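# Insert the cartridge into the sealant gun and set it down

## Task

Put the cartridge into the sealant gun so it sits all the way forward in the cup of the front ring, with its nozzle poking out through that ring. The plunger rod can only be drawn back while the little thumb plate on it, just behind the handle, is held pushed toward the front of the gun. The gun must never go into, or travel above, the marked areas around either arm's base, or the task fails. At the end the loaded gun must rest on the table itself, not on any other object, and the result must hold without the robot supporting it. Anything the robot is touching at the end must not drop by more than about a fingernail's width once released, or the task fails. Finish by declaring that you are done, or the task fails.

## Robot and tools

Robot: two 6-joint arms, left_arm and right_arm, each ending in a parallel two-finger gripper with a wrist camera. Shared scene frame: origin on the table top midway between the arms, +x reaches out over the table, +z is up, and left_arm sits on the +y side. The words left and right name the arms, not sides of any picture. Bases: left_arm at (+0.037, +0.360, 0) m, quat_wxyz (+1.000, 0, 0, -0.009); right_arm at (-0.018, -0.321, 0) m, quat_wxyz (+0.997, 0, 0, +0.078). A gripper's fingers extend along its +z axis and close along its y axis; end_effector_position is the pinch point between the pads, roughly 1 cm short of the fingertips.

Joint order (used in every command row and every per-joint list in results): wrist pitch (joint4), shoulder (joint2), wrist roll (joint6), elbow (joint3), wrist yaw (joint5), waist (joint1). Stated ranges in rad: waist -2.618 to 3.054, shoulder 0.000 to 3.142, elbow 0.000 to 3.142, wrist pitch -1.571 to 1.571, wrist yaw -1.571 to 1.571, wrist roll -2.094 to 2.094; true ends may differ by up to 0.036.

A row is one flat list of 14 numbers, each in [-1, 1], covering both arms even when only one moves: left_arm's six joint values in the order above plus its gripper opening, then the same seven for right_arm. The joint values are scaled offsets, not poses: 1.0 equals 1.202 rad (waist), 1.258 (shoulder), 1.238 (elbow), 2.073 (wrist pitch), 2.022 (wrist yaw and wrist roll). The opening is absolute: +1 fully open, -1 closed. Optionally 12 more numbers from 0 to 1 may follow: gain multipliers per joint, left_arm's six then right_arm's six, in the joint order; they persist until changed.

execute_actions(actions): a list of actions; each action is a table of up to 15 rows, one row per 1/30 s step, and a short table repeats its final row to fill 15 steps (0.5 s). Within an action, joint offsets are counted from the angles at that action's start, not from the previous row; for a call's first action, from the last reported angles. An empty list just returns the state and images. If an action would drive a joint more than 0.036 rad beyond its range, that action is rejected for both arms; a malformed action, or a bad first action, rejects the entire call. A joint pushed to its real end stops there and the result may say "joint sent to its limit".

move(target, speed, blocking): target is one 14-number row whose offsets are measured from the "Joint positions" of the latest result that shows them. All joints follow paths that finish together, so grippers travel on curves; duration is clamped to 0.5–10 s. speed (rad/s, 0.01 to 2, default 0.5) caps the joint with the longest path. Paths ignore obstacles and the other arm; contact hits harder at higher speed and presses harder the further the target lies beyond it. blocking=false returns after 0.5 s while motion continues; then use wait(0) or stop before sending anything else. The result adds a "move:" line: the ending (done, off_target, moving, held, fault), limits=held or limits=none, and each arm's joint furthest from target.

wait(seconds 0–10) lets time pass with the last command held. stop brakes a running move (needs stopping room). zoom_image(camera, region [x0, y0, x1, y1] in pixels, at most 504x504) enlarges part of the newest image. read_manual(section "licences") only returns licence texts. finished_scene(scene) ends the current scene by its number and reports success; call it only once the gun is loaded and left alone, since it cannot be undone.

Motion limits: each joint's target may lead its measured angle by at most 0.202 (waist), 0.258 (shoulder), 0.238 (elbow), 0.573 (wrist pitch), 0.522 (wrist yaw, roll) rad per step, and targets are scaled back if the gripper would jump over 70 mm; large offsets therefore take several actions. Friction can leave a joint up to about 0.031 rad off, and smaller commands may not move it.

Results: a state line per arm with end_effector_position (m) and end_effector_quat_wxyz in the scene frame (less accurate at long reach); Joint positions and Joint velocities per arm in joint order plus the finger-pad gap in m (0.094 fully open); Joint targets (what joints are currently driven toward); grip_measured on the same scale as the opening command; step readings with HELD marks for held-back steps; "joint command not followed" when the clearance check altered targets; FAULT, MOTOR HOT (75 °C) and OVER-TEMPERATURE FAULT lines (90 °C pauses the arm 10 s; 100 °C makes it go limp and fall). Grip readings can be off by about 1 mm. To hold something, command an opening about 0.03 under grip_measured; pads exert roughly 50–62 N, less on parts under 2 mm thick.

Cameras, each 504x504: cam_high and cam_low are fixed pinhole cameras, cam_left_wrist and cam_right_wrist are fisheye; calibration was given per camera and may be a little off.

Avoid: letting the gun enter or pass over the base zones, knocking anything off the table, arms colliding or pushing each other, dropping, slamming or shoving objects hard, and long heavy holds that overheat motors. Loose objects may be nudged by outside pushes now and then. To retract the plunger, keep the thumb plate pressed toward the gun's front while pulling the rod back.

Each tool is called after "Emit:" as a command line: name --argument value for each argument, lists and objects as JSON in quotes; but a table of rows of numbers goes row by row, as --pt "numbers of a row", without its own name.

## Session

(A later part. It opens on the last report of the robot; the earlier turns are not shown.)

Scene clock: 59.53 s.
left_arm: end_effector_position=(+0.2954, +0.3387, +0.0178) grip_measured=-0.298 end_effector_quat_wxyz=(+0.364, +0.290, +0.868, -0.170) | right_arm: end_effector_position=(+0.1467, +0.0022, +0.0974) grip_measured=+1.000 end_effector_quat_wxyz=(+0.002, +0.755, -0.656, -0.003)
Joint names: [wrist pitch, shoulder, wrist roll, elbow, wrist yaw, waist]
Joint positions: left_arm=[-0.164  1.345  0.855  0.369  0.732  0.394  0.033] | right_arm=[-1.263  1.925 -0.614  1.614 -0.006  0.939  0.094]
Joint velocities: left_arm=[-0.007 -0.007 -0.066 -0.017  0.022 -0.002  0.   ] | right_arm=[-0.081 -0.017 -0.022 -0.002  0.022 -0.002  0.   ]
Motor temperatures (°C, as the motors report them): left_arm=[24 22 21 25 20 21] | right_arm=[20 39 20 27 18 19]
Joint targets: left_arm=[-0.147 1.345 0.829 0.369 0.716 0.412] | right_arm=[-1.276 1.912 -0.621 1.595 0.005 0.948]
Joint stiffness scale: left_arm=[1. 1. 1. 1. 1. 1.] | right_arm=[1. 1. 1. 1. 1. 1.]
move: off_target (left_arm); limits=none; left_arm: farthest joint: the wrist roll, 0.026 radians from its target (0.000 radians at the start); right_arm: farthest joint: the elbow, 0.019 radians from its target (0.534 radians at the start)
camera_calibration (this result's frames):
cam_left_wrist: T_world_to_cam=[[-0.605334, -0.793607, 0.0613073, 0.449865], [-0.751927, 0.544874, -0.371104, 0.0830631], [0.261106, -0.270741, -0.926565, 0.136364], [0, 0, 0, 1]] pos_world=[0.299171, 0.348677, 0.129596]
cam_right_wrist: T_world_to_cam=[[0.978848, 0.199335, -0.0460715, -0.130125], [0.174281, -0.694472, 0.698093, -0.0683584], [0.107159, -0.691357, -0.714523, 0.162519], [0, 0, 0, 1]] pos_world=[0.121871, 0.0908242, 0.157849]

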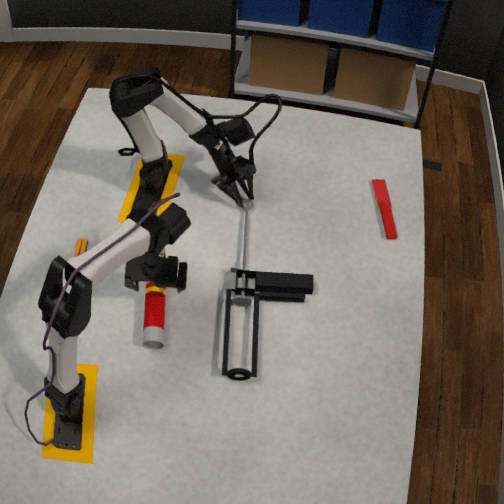

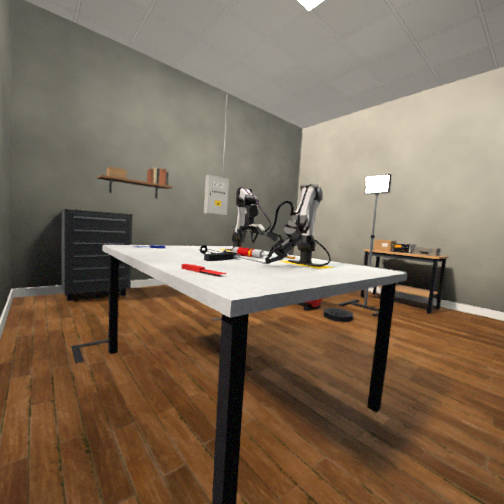

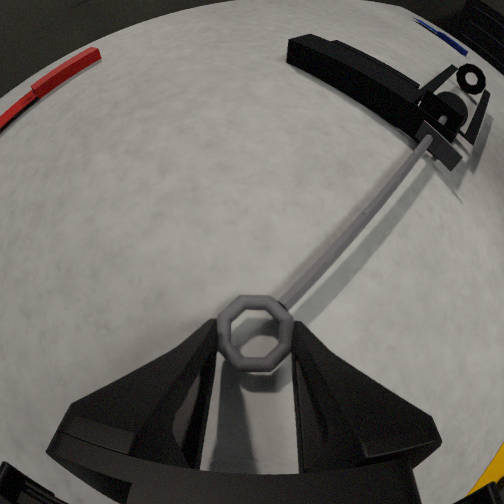

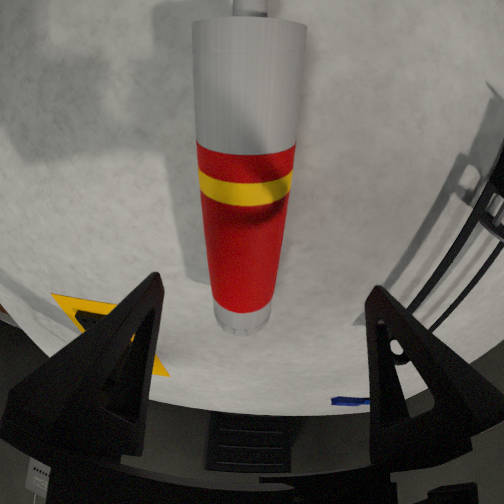

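Emit:
move --target '[0,0,0,0,0,0,-0.4, 0.126,0.028,0.012,-0.196,0,0.028,1]' --speed 0.3

Emit:
move --target '[0,0,0,0,0,0,-0.4, 0,0,0,0,0,0,-0.1]'

Scene clock: 61.93 s.
left_arm: end_effector_position=(+0.2949, +0.3384, +0.0177) grip_measured=-0.298 end_effector_quat_wxyz=(+0.364, +0.292, +0.868, -0.171) | right_arm: end_effector_position=(+0.1361, +0.0002, +0.0334) grip_measured=+1.000 end_effector_quat_wxyz=(+0.002, +0.757, -0.654, -0.002)
Joint names: [wrist pitch, shoulder, wrist roll, elbow, wrist yaw, waist]
Joint positions: left_arm=[-0.167  1.345  0.86   0.369  0.732  0.394  0.033] | right_arm=[-1.013  1.949 -0.596  1.388 -0.006  0.964  0.094]
Joint velocities: left_arm=[-0.037 -0.007  0.037 -0.027 -0.051 -0.002 -0.   ] | right_arm=[ 0.037  0.002 -0.007  0.002 -0.066  0.002  0.   ]
Motor temperatures (°C, as the motors report them): left_arm=[24 22 21 25 20 21] | right_arm=[20 39 20 27 18 19]
Joint targets: left_arm=[-0.164 1.345 0.855 0.369 0.732 0.394] | right_arm=[-1.001 1.961 -0.590 1.372 -0.006 0.973]
Joint stiffness scale: left_arm=[1. 1. 1. 1. 1. 1.] | right_arm=[1. 1. 1. 1. 1. 1.]
move: done; limits=none; left_arm: farthest joint: the wrist roll, 0.005 radians from its target (0.000 radians at the start); right_arm: farthest joint: the elbow, 0.017 radians from its target (0.243 radians at the start)
camera_calibration (this result's frames):
cam_left_wrist: T_world_to_cam=[[-0.608263, -0.79144, 0.0603252, 0.449522], [-0.749812, 0.548009, -0.370768, 0.0811327], [0.260382, -0.270757, -0.926764, 0.136495], [0, 0, 0, 1]] pos_world=[0.298721, 0.348265, 0.129463]
cam_right_wrist: T_world_to_cam=[[0.977683, 0.204912, -0.0463323, -0.122149], [0.178371, -0.69314, 0.698385, -0.0237102], [0.110992, -0.691063, -0.714221, 0.116051], [0, 0, 0, 1]] pos_world=[0.110771, 0.0887939, 0.0937857]

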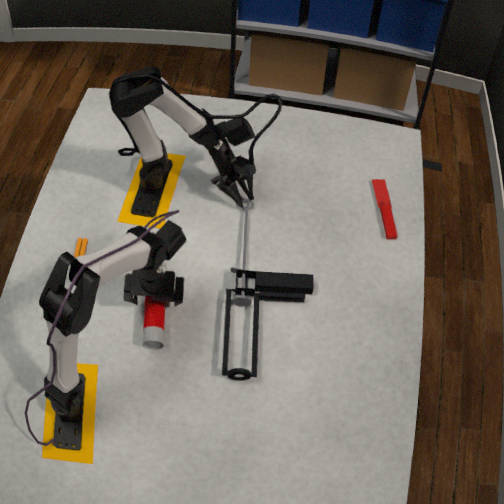

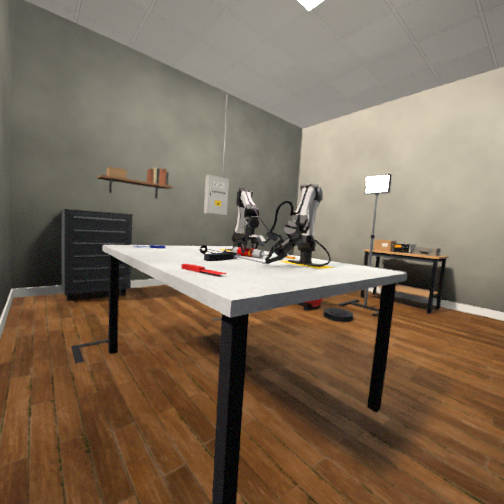

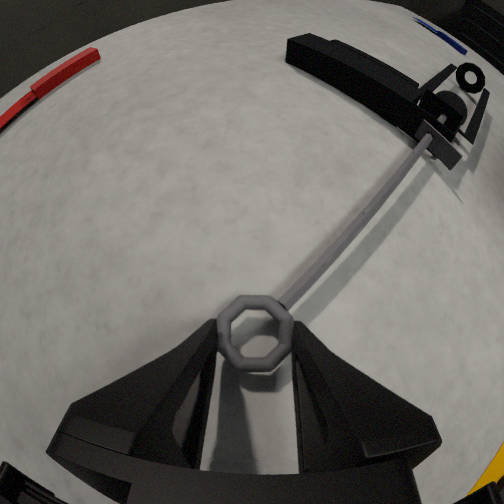

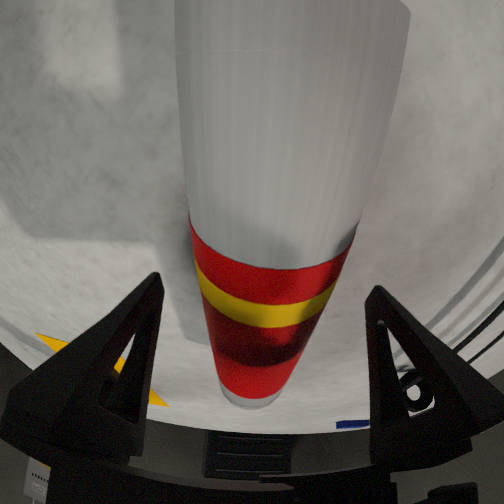

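Scene clock: 62.43 s.
left_arm: end_effector_position=(+0.2949, +0.3383, +0.0177) grip_measured=-0.298 end_effector_quat_wxyz=(+0.364, +0.293, +0.868, -0.170) | right_arm: end_effector_position=(+0.1354, -0.0002, +0.0334) grip_measured=+0.027 end_effector_quat_wxyz=(+0.004, +0.757, -0.654, -0.003)
Joint names: [wrist pitch, shoulder, wrist roll, elbow, wrist yaw, waist]
Joint positions: left_arm=[-0.167  1.345  0.861  0.369  0.732  0.394  0.033] | right_arm=[-1.015  1.949 -0.596  1.388 -0.009  0.964  0.048]
Joint velocities: left_arm=[ 0.037 -0.012  0.007 -0.022  0.051 -0.002 -0.001] | right_arm=[-0.051 -0.007 -0.066  0.002  0.022 -0.012 -0.   ]
Motor temperatures (°C, as the motors report them): left_arm=[24 22 21 25 20 21] | right_arm=[20 39 20 27 18 19]
Joint targets: left_arm=[-0.167 1.345 0.860 0.369 0.732 0.394] | right_arm=[-1.013 1.949 -0.596 1.388 -0.006 0.964]
Joint stiffness scale: left_arm=[1. 1. 1. 1. 1. 1.] | right_arm=[1. 1. 1. 1. 1. 1.]
move: done; limits=none; left_arm: farthest joint: the wrist roll, 0.001 radians from its target (0.000 radians at the start); right_arm: farthest joint: the wrist yaw, 0.003 radians from its target (0.000 radians at the start)
camera_calibration (this result's frames):
cam_left_wrist: T_world_to_cam=[[-0.608889, -0.790997, 0.059816, 0.449507], [-0.749303, 0.548763, -0.370681, 0.0806793], [0.260383, -0.270524, -0.926832, 0.136398], [0, 0, 0, 1]] pos_world=[0.298638, 0.348184, 0.129436]
cam_right_wrist: T_world_to_cam=[[0.977436, 0.205213, -0.050073, -0.121226], [0.181118, -0.692208, 0.698601, -0.0242402], [0.108701, -0.691907, -0.713757, 0.116157], [0, 0, 0, 1]] pos_world=[0.110255, 0.0884681, 0.0937722]

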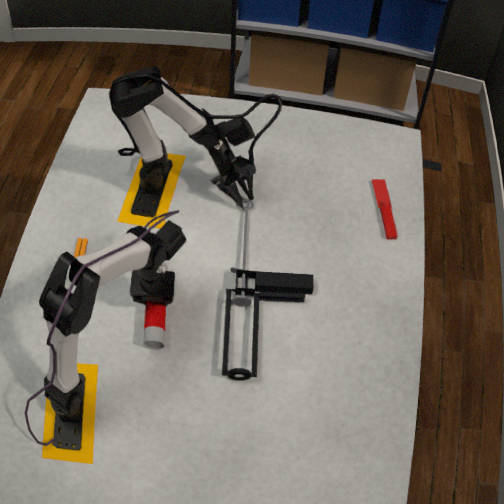

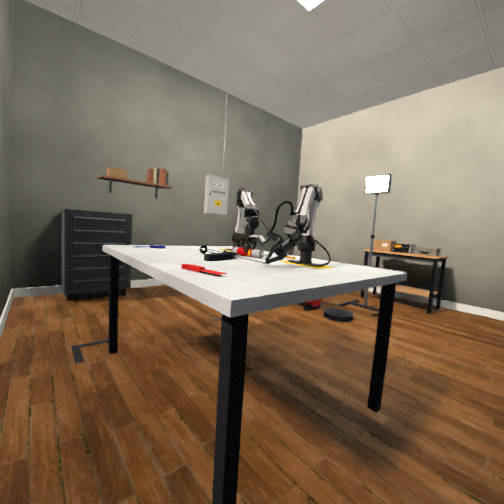

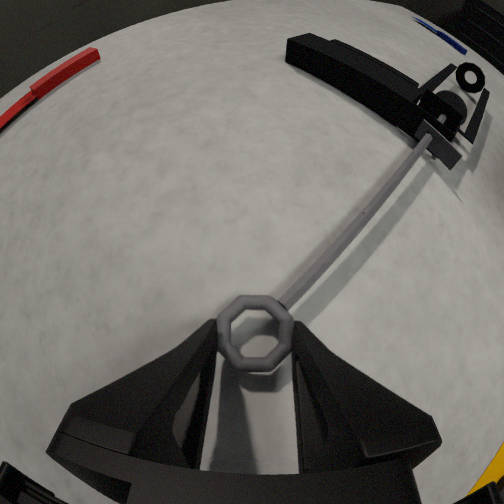

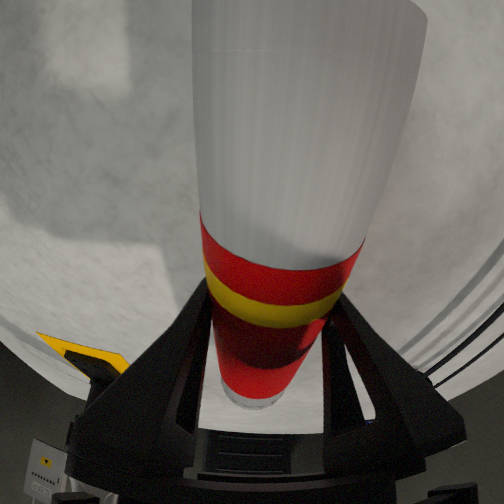

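Emit:
move --target '[0,0,0,0,0,0,-0.4, -0.14,-0.02,0,0.24,0,0,-0.1]' --speed 0.5

Emit:
move --target '[0,0,0,0,0,0,-0.4, 0,0,0.9,0,0,-0.2,-0.1]' --speed 1.2

Scene clock: 64.70 s.
left_arm: end_effector_position=(+0.2948, +0.3383, +0.0176) grip_measured=-0.298 end_effector_quat_wxyz=(+0.364, +0.293, +0.868, -0.171) | right_arm: end_effector_position=(+0.1408, +0.0109, +0.0972) grip_measured=+0.027 end_effector_quat_wxyz=(+0.007, +0.757, -0.654, -0.003)
Joint names: [wrist pitch, shoulder, wrist roll, elbow, wrist yaw, waist]
Joint positions: left_arm=[-0.168  1.345  0.861  0.369  0.732  0.394  0.033] | right_arm=[-1.283  1.956 -0.596  1.655 -0.009  0.964  0.048]
Joint velocities: left_arm=[-0.007  0.002  0.037  0.007  0.051  0.007  0.001] | right_arm=[ 0.066 -0.017 -0.022 -0.012 -0.037 -0.017 -0.   ]
Motor temperatures (°C, as the motors report them): left_arm=[24 22 21 25 20 21] | right_arm=[20 39 20 27 18 19]
Joint targets: left_arm=[-0.168 1.345 0.861 0.369 0.732 0.394] | right_arm=[-1.306 1.924 -0.596 1.685 -0.009 0.964]
Joint stiffness scale: left_arm=[1. 1. 1. 1. 1. 1.] | right_arm=[1. 1. 1. 1. 1. 1.]
move: off_target (right_arm); limits=none; left_arm: farthest joint: the wrist pitch, 0.001 radians from its target (0.000 radians at the start); right_arm: farthest joint: the shoulder, 0.032 radians from its target (0.025 radians at the start)
camera_calibration (this result's frames):
cam_left_wrist: T_world_to_cam=[[-0.608868, -0.790988, 0.0601429, 0.449434], [-0.749434, 0.548711, -0.370492, 0.0806857], [0.260054, -0.270654, -0.926886, 0.13652], [0, 0, 0, 1]] pos_world=[0.298612, 0.348174, 0.129402]
cam_right_wrist: T_world_to_cam=[[0.97728, 0.204891, -0.054262, -0.12512], [0.183212, -0.687878, 0.702322, -0.0628202], [0.106574, -0.696307, -0.709788, 0.168767], [0, 0, 0, 1]] pos_world=[0.1158, 0.0999366, 0.157119]

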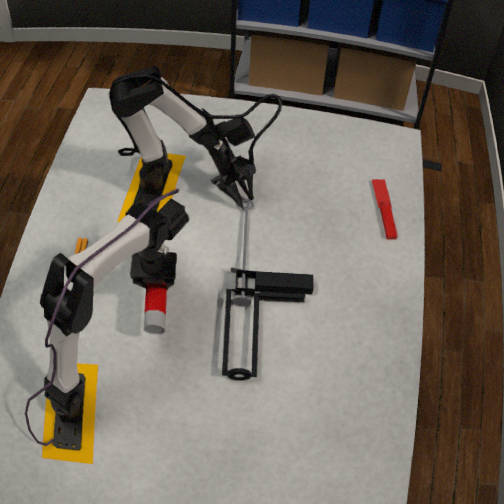

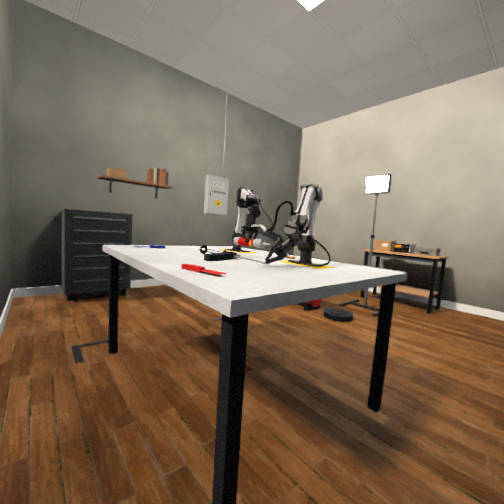

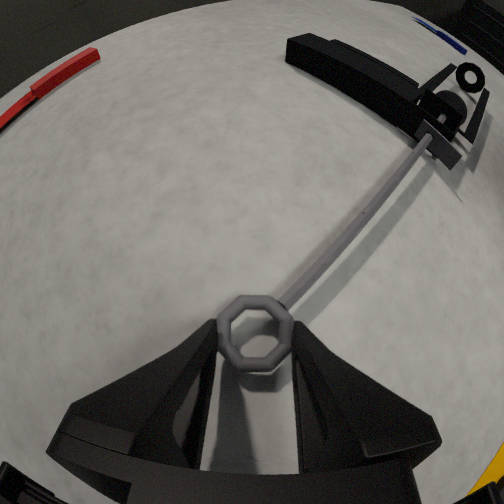

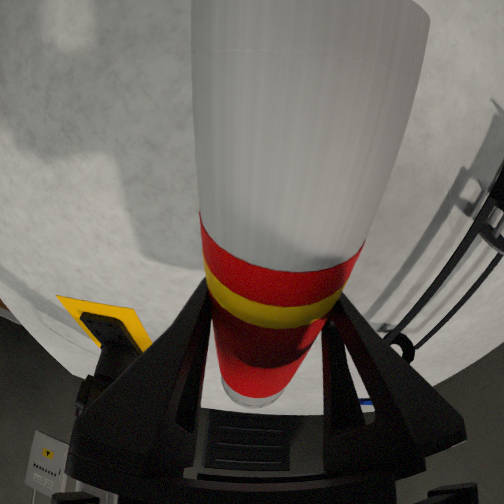

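Scene clock: 67.20 s.
left_arm: end_effector_position=(+0.2948, +0.3383, +0.0176) grip_measured=-0.298 end_effector_quat_wxyz=(+0.364, +0.293, +0.868, -0.171) | right_arm: end_effector_position=(+0.2132, -0.0348, +0.0931) grip_measured=+0.027 end_effector_quat_wxyz=(-0.009, +0.164, +0.986, -0.008)
Joint names: [wrist pitch, shoulder, wrist roll, elbow, wrist yaw, waist]
Joint positions: left_arm=[-0.168  1.345  0.861  0.369  0.732  0.394  0.033] | right_arm=[-1.283  1.967  1.217  1.655 -0.007  0.73   0.048]
Joint velocities: left_arm=[ 0.022  0.002  0.11   0.002 -0.051 -0.022 -0.   ] | right_arm=[-0.022  0.012  0.007 -0.012  0.007  0.012 -0.   ]
Motor temperatures (°C, as the motors report them): left_arm=[24 22 21 25 20 21] | right_arm=[20 39 20 27 18 19]
Joint targets: left_arm=[-0.168 1.345 0.861 0.369 0.732 0.394] | right_arm=[-1.283 1.956 1.223 1.655 -0.009 0.723]
Joint stiffness scale: left_arm=[1. 1. 1. 1. 1. 1.] | right_arm=[1. 1. 1. 1. 1. 1.]
move: done; limits=none; left_arm: farthest joint: the waist, 0.000 radians from its target (0.000 radians at the start); right_arm: farthest joint: the shoulder, 0.011 radians from its target (0.000 radians at the start)
camera_calibration (this result's frames):
cam_left_wrist: T_world_to_cam=[[-0.608868, -0.790988, 0.0601429, 0.449434], [-0.749434, 0.548711, -0.370492, 0.0806857], [0.260054, -0.270654, -0.926886, 0.13652], [0, 0, 0, 1]] pos_world=[0.298612, 0.348174, 0.129402]
cam_right_wrist: T_world_to_cam=[[-0.266161, -0.9637, -0.0210119, 0.0345455], [-0.681204, 0.172627, 0.71145, 0.108749], [-0.681997, 0.203673, -0.702423, 0.325056], [0, 0, 0, 1]] pos_world=[0.304962, -0.0516867, 0.151683]

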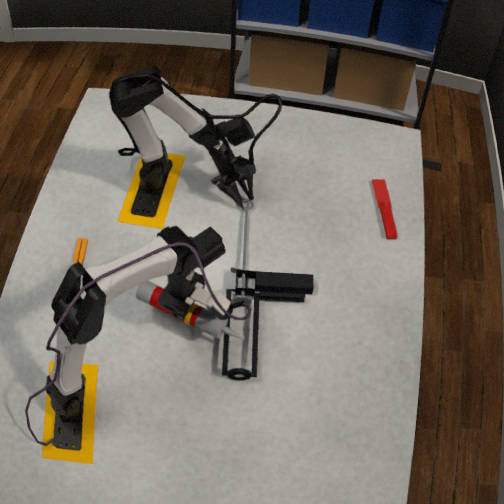

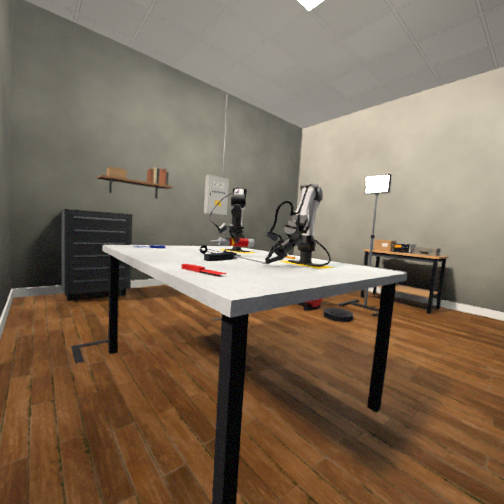

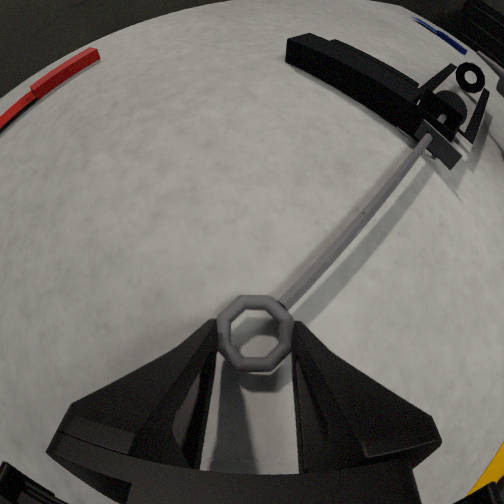

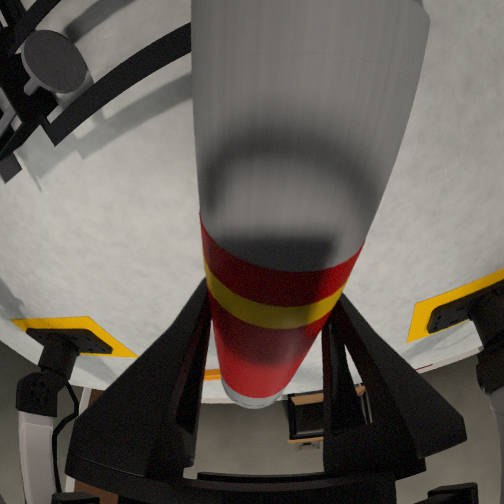

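Emit:
move --target '[0,0,0,0,0,0,-0.4, -0.035,0.29,0.445,0.51,-0.107,-0.196,-0.1]' --speed 0.7

Emit:
zoom_image --camera "cam_high" --region '[170, 240, 330, 400]'

Scene clock: 69.47 s.
left_arm: end_effector_position=(+0.2948, +0.3383, +0.0176) grip_measured=-0.298 end_effector_quat_wxyz=(+0.364, +0.293, +0.868, -0.171) | right_arm: end_effector_position=(+0.3474, -0.0013, +0.0946) grip_measured=+0.028 end_effector_quat_wxyz=(-0.076, +0.647, +0.755, +0.076)
Joint names: [wrist pitch, shoulder, wrist roll, elbow, wrist yaw, waist]
Joint positions: left_arm=[-0.168  1.345  0.862  0.369  0.732  0.394  0.033] | right_arm=[-1.352  2.352  2.083  2.252 -0.18   0.498  0.048]
Joint velocities: left_arm=[ 0.007 -0.002  0.007  0.012 -0.022  0.017  0.   ] | right_arm=[-0.037  0.002 -0.007  0.002 -0.007  0.012  0.   ]
Motor temperatures (°C, as the motors report them): left_arm=[24 22 21 25 20 21] | right_arm=[20 40 20 28 18 19]
Joint targets: left_arm=[-0.168 1.345 0.861 0.369 0.732 0.394] | right_arm=[-1.355 2.332 2.099 2.287 -0.224 0.495]
Joint stiffness scale: left_arm=[1. 1. 1. 1. 1. 1.] | right_arm=[1. 1. 1. 1. 1. 1.]
joint sent to its limit (right arm) — the command would take the wrist roll past its upper limit, so that joint was sent only as far as its limit.
move: off_target (right_arm); limits=none; left_arm: farthest joint: the wrist roll, 0.001 radians from its target (0.000 radians at the start); right_arm: farthest joint: the wrist yaw, 0.043 radians from its target (0.216 radians at the start)
camera_calibration (this result's frames):
cam_left_wrist: T_world_to_cam=[[-0.609084, -0.790843, 0.0598643, 0.449454], [-0.749221, 0.54898, -0.370526, 0.0805325], [0.260164, -0.270533, -0.926891, 0.136447], [0, 0, 0, 1]] pos_world=[0.298593, 0.34815, 0.129404]
cam_right_wrist: T_world_to_cam=[[-0.977198, -0.201392, -0.0672684, 0.354979], [-0.165948, 0.526759, 0.833658, 0.00319058], [-0.132457, 0.825812, -0.548169, 0.206048], [0, 0, 0, 1]] pos_world=[0.374707, -0.100348, 0.134168]

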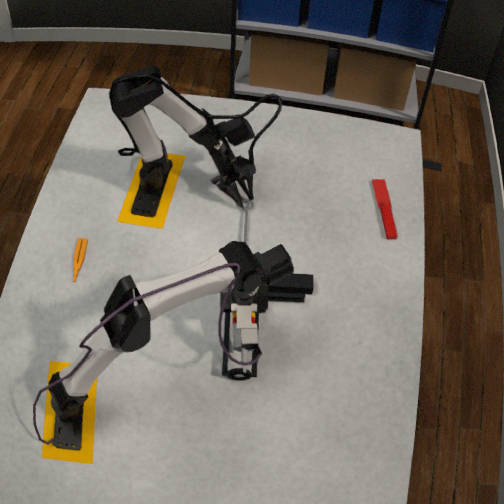

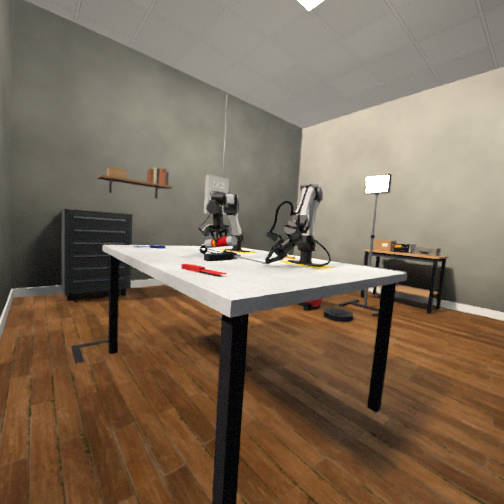

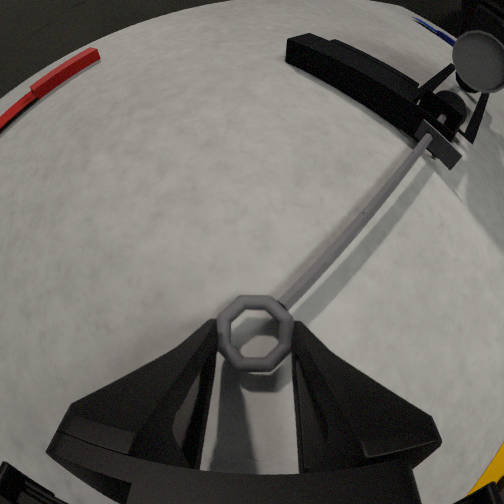

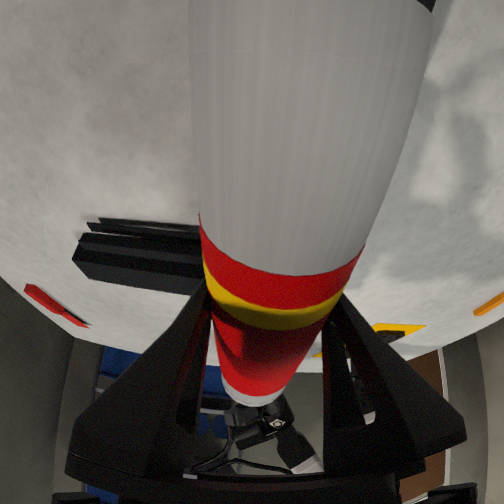

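Region (170, 240, 330, 400) of cam_high's 504x504 image, scaled by 3.150, with more detail than that image has.

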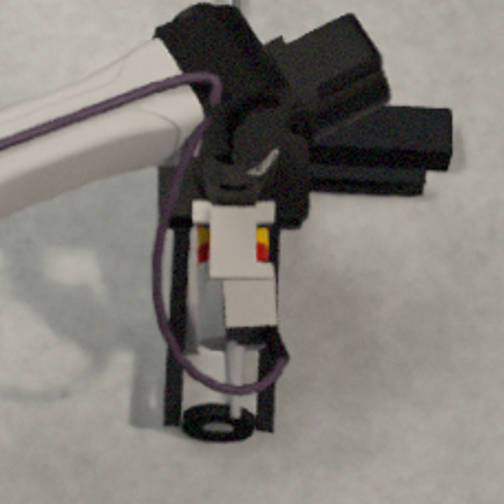

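Emit:
move --target '[0,0,0,0,0,0,-0.4, 0.01,-0.06,0.005,0.028,-0.095,0,-0.1]' --speed 0.2

Emit:
zoom_image --camera "cam_high" --region '[170, 240, 330, 400]'

Emit:
zoom_image --camera "cam_low" --region '[180, 210, 260, 270]'

Scene clock: 71.97 s.
left_arm: end_effector_position=(+0.2947, +0.3383, +0.0176) grip_measured=-0.298 end_effector_quat_wxyz=(+0.364, +0.293, +0.868, -0.171) | right_arm: end_effector_position=(+0.3322, +0.0175, +0.1142) grip_measured=+0.028 end_effector_quat_wxyz=(-0.144, +0.637, +0.750, +0.103)
Joint names: [wrist pitch, shoulder, wrist roll, elbow, wrist yaw, waist]
Joint positions: left_arm=[-0.168  1.345  0.862  0.369  0.732  0.394  0.033] | right_arm=[-1.352  2.323  2.087  2.252 -0.325  0.498  0.048]
Joint velocities: left_arm=[-0.066  0.007 -0.022 -0.012 -0.066  0.002 -0.001] | right_arm=[ 0.007 -0.012 -0.066  0.027 -0.022 -0.017 -0.   ]
Motor temperatures (°C, as the motors report them): left_arm=[24 22 21 25 20 21] | right_arm=[20 41 20 28 18 19]
Joint targets: left_arm=[-0.168 1.345 0.861 0.369 0.732 0.394] | right_arm=[-1.331 2.276 2.093 2.286 -0.372 0.498]
Joint stiffness scale: left_arm=[1. 1. 1. 1. 1. 1.] | right_arm=[1. 1. 1. 1. 1. 1.]
move: off_target (right_arm); limits=none; left_arm: farthest joint: the waist, 0.000 radians from its target (0.000 radians at the start); right_arm: farthest joint: the shoulder, 0.047 radians from its target (0.076 radians at the start)
camera_calibration (this result's frames):
cam_left_wrist: T_world_to_cam=[[-0.609063, -0.790835, 0.0601912, 0.449381], [-0.749352, 0.548928, -0.370337, 0.0805389], [0.259835, -0.270663, -0.926945, 0.136569], [0, 0, 0, 1]] pos_world=[0.298567, 0.34814, 0.12937]
cam_right_wrist: T_world_to_cam=[[-0.977289, -0.209829, -0.0296218, 0.341097], [-0.115542, 0.410447, 0.904535, -0.0483525], [-0.17764, 0.887415, -0.425369, 0.199241], [0, 0, 0, 1]] pos_world=[0.363157, -0.0853913, 0.138591]

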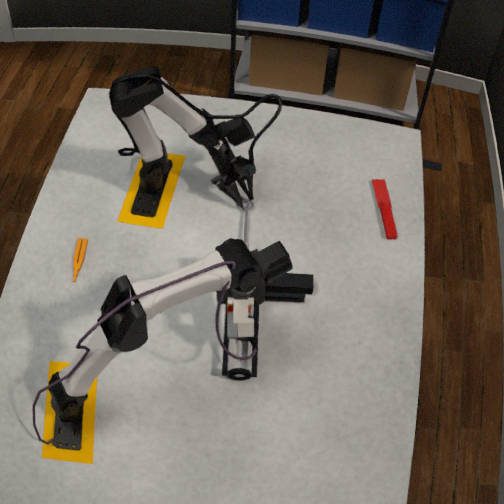

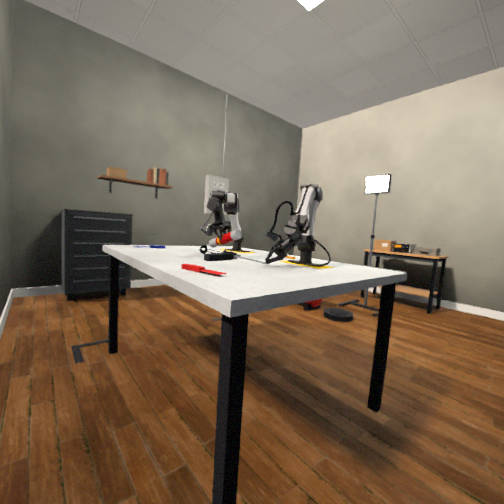

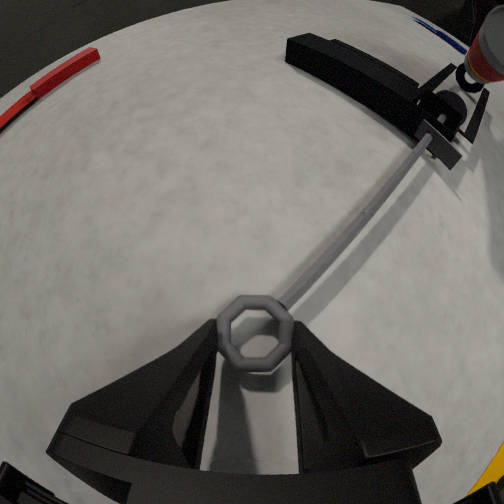

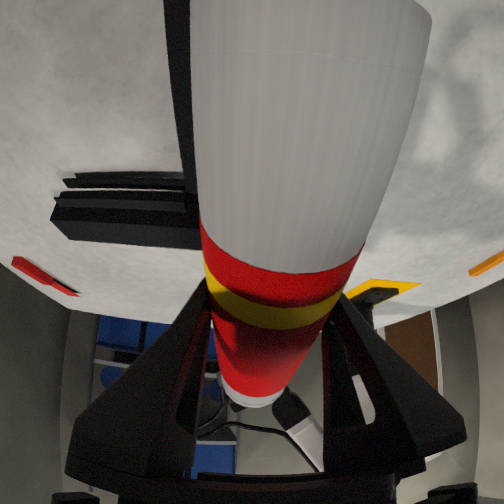

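Region (170, 240, 330, 400) of cam_high's 504x504 image, scaled by 3.150, with more detail than that image has.

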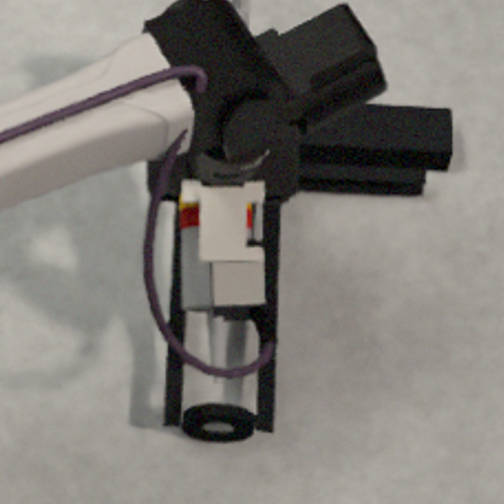

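Region (180, 210, 260, 270) of cam_low's 504x504 image, scaled by 6.300, with more detail than that image has; it fills the top 378 rows of this view, and the rest is white.

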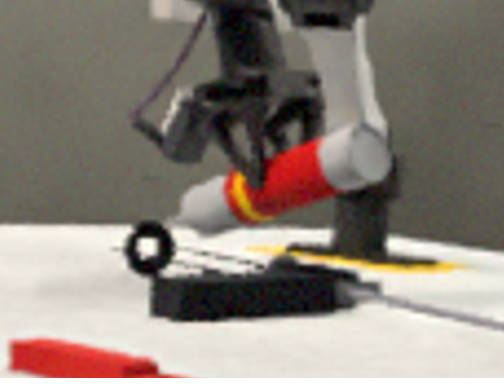

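Emit:
move --target '[0,0,0,0,0,0,-0.4, 0.01,0.035,0.003,0.028,-0.023,0,-0.1]' --speed 0.1

Emit:
zoom_image --camera "cam_high" --region '[170, 240, 330, 400]'

Emit:
zoom_image --camera "cam_low" --region '[180, 210, 260, 270]'

Scene clock: 73.33 s.
left_arm: end_effector_position=(+0.2947, +0.3383, +0.0176) grip_measured=-0.298 end_effector_quat_wxyz=(+0.364, +0.293, +0.868, -0.171) | right_arm: end_effector_position=(+0.3315, +0.0164, +0.0834) grip_measured=+0.028 end_effector_quat_wxyz=(-0.149, +0.643, +0.748, +0.070)
Joint names: [wrist pitch, shoulder, wrist roll, elbow, wrist yaw, waist]
Joint positions: left_arm=[-0.168  1.345  0.862  0.369  0.732  0.394  0.033] | right_arm=[-1.353  2.389  2.087  2.252 -0.323  0.498  0.048]
Joint velocities: left_arm=[ 0.022  0.002  0.037 -0.007 -0.007  0.002 -0.   ] | right_arm=[ 0.037  0.022  0.007  0.012 -0.022  0.007 -0.   ]
Motor temperatures (°C, as the motors report them): left_arm=[24 22 21 25 20 21] | right_arm=[20 42 20 28 18 19]
Joint targets: left_arm=[-0.168 1.345 0.861 0.369 0.732 0.394] | right_arm=[-1.332 2.368 2.093 2.286 -0.372 0.498]
Joint stiffness scale: left_arm=[1. 1. 1. 1. 1. 1.] | right_arm=[1. 1. 1. 1. 1. 1.]
move: off_target (right_arm); limits=none; left_arm: farthest joint: the waist, 0.000 radians from its target (0.000 radians at the start); right_arm: farthest joint: the wrist yaw, 0.049 radians from its target (0.044 radians at the start)
camera_calibration (this result's frames):
cam_left_wrist: T_world_to_cam=[[-0.609063, -0.790835, 0.0601912, 0.449381], [-0.749352, 0.548928, -0.370337, 0.0805389], [0.259835, -0.270663, -0.926945, 0.136569], [0, 0, 0, 1]] pos_world=[0.298567, 0.34814, 0.12937]
cam_right_wrist: T_world_to_cam=[[-0.977418, -0.209175, 0.029996, 0.334326], [-0.0687864, 0.449163, 0.890798, -0.0351554], [-0.199806, 0.868619, -0.453408, 0.196996], [0, 0, 0, 1]] pos_world=[0.363719, -0.0853917, 0.110608]

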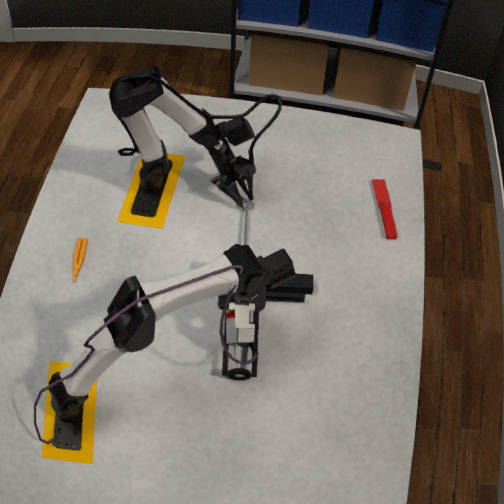

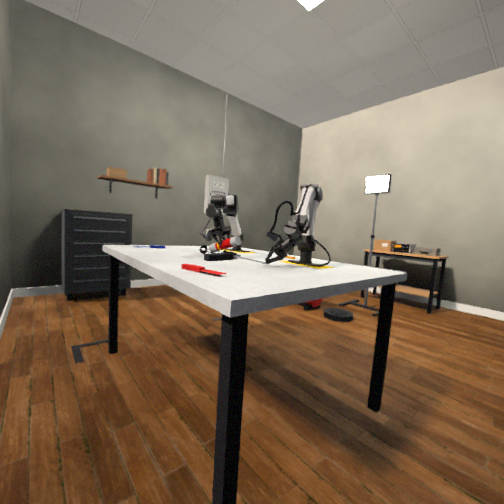

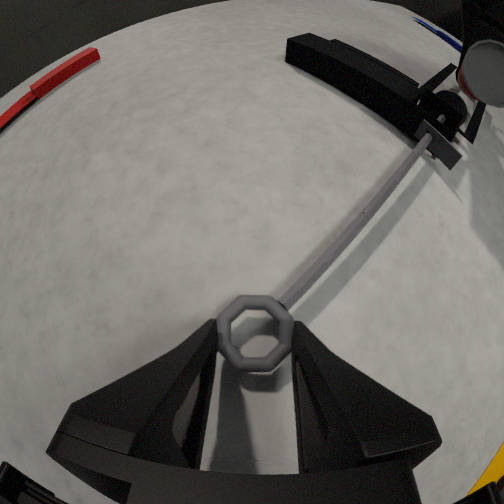

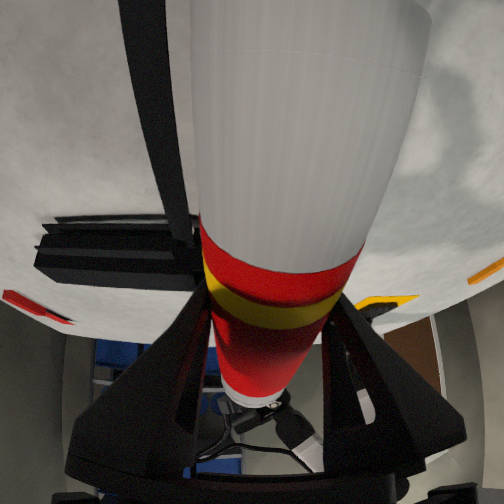

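Region (170, 240, 330, 400) of cam_high's 504x504 image, scaled by 3.150, with more detail than that image has.

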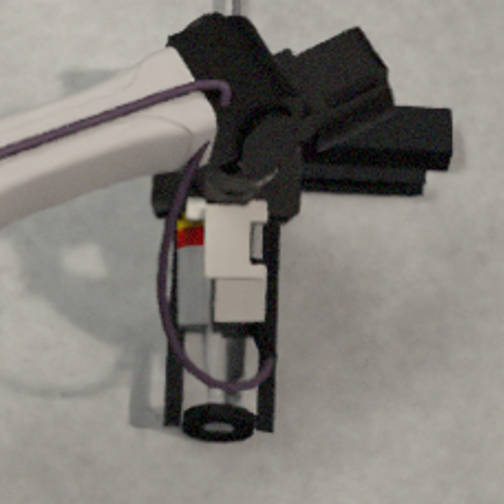

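Region (180, 210, 260, 270) of cam_low's 504x504 image, scaled by 6.300, with more detail than that image has; it fills the top 378 rows of this view, and the rest is white.

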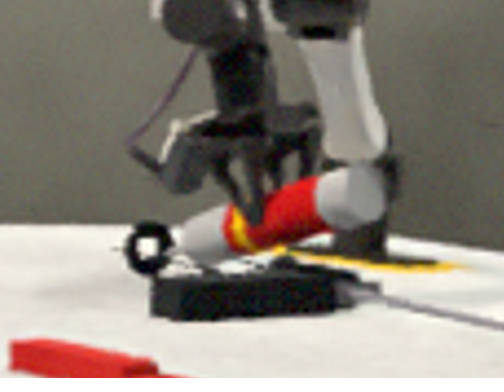

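Emit:
move --target '[0,0,0,0,0,0,-0.4, 0.088,-0.144,0.003,-0.207,0.043,-0.037,-0.1]' --speed 0.15

Emit:
zoom_image --camera "cam_high" --region '[170, 240, 330, 400]'

Emit:
zoom_image --camera "cam_low" --region '[180, 210, 260, 270]'

Scene clock: 76.63 s.
left_arm: end_effector_position=(+0.2947, +0.3383, +0.0176) grip_measured=-0.298 end_effector_quat_wxyz=(+0.364, +0.293, +0.868, -0.171) | right_arm: end_effector_position=(+0.3401, -0.0197, +0.0734) grip_measured=+0.028 end_effector_quat_wxyz=(-0.093, +0.659, +0.742, +0.079)
Joint names: [wrist pitch, shoulder, wrist roll, elbow, wrist yaw, waist]
Joint positions: left_arm=[-0.168  1.345  0.862  0.369  0.732  0.394  0.033] | right_arm=[-1.198  2.254  2.085  1.995 -0.217  0.463  0.048]
Joint velocities: left_arm=[ 0.022 -0.012 -0.007 -0.007  0.037 -0.002 -0.001] | right_arm=[-0.037 -0.007 -0.007 -0.002 -0.037 -0.002 -0.001]
Motor temperatures (°C, as the motors report them): left_arm=[24 22 21 25 20 21] | right_arm=[20 43 20 29 18 19]
Joint targets: left_arm=[-0.168 1.345 0.861 0.369 0.732 0.394] | right_arm=[-1.171 2.208 2.093 1.995 -0.236 0.454]
Joint stiffness scale: left_arm=[1. 1. 1. 1. 1. 1.] | right_arm=[1. 1. 1. 1. 1. 1.]
move: off_target (right_arm); limits=none; left_arm: farthest joint: the waist, 0.000 radians from its target (0.000 radians at the start); right_arm: farthest joint: the shoulder, 0.046 radians from its target (0.181 radians at the start)
camera_calibration (this result's frames):
cam_left_wrist: T_world_to_cam=[[-0.609063, -0.790835, 0.0601912, 0.449381], [-0.749352, 0.548928, -0.370337, 0.0805389], [0.259835, -0.270663, -0.926945, 0.136569], [0, 0, 0, 1]] pos_world=[0.298567, 0.34814, 0.12937]
cam_right_wrist: T_world_to_cam=[[-0.984746, -0.167399, -0.0474723, 0.344498], [-0.127555, 0.508945, 0.851296, 0.0146579], [-0.118345, 0.844366, -0.522534, 0.202426], [0, 0, 0, 1]] pos_world=[0.365069, -0.120713, 0.10965]

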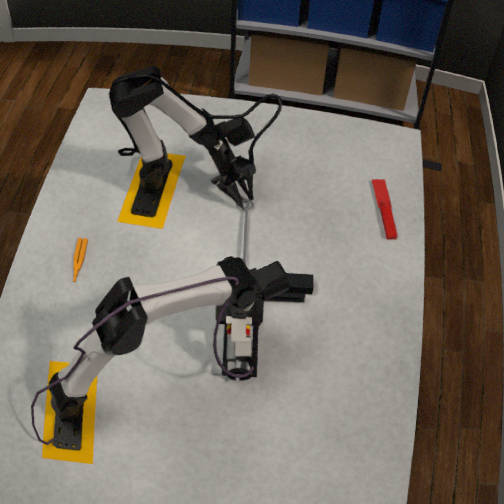

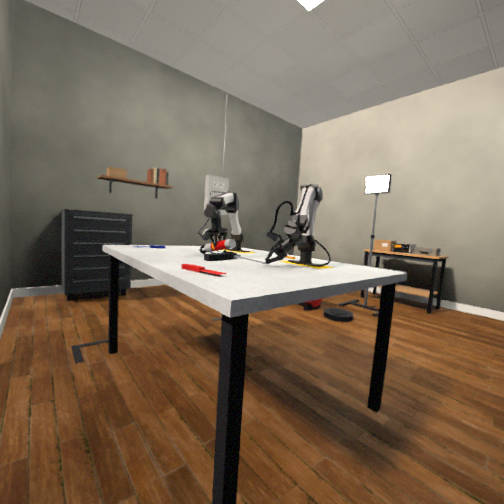

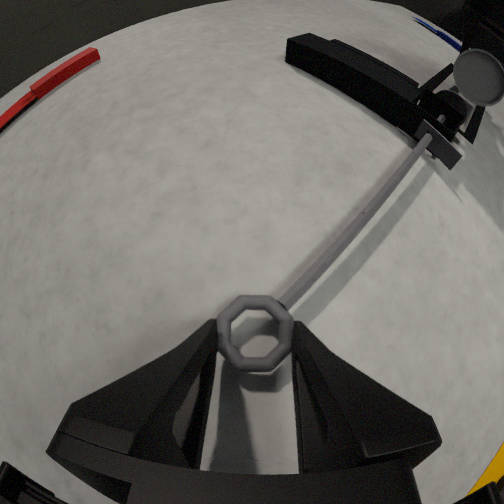

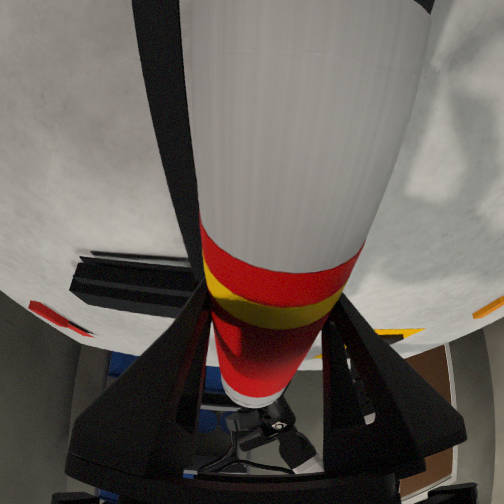

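Region (170, 240, 330, 400) of cam_high's 504x504 image, scaled by 3.150, with more detail than that image has.

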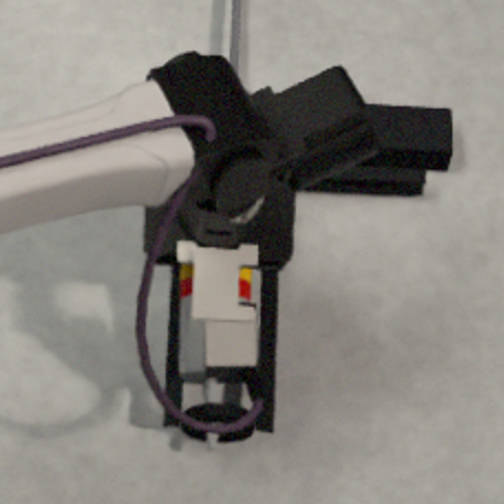

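Region (180, 210, 260, 270) of cam_low's 504x504 image, scaled by 6.300, with more detail than that image has; it fills the top 378 rows of this view, and the rest is white.

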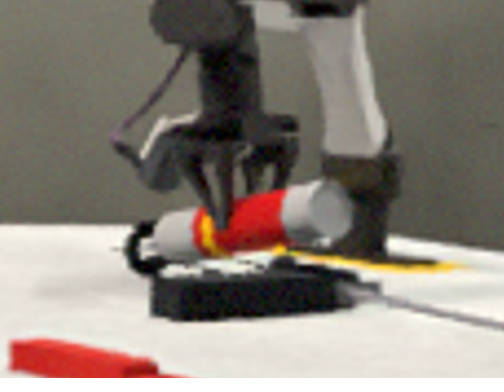

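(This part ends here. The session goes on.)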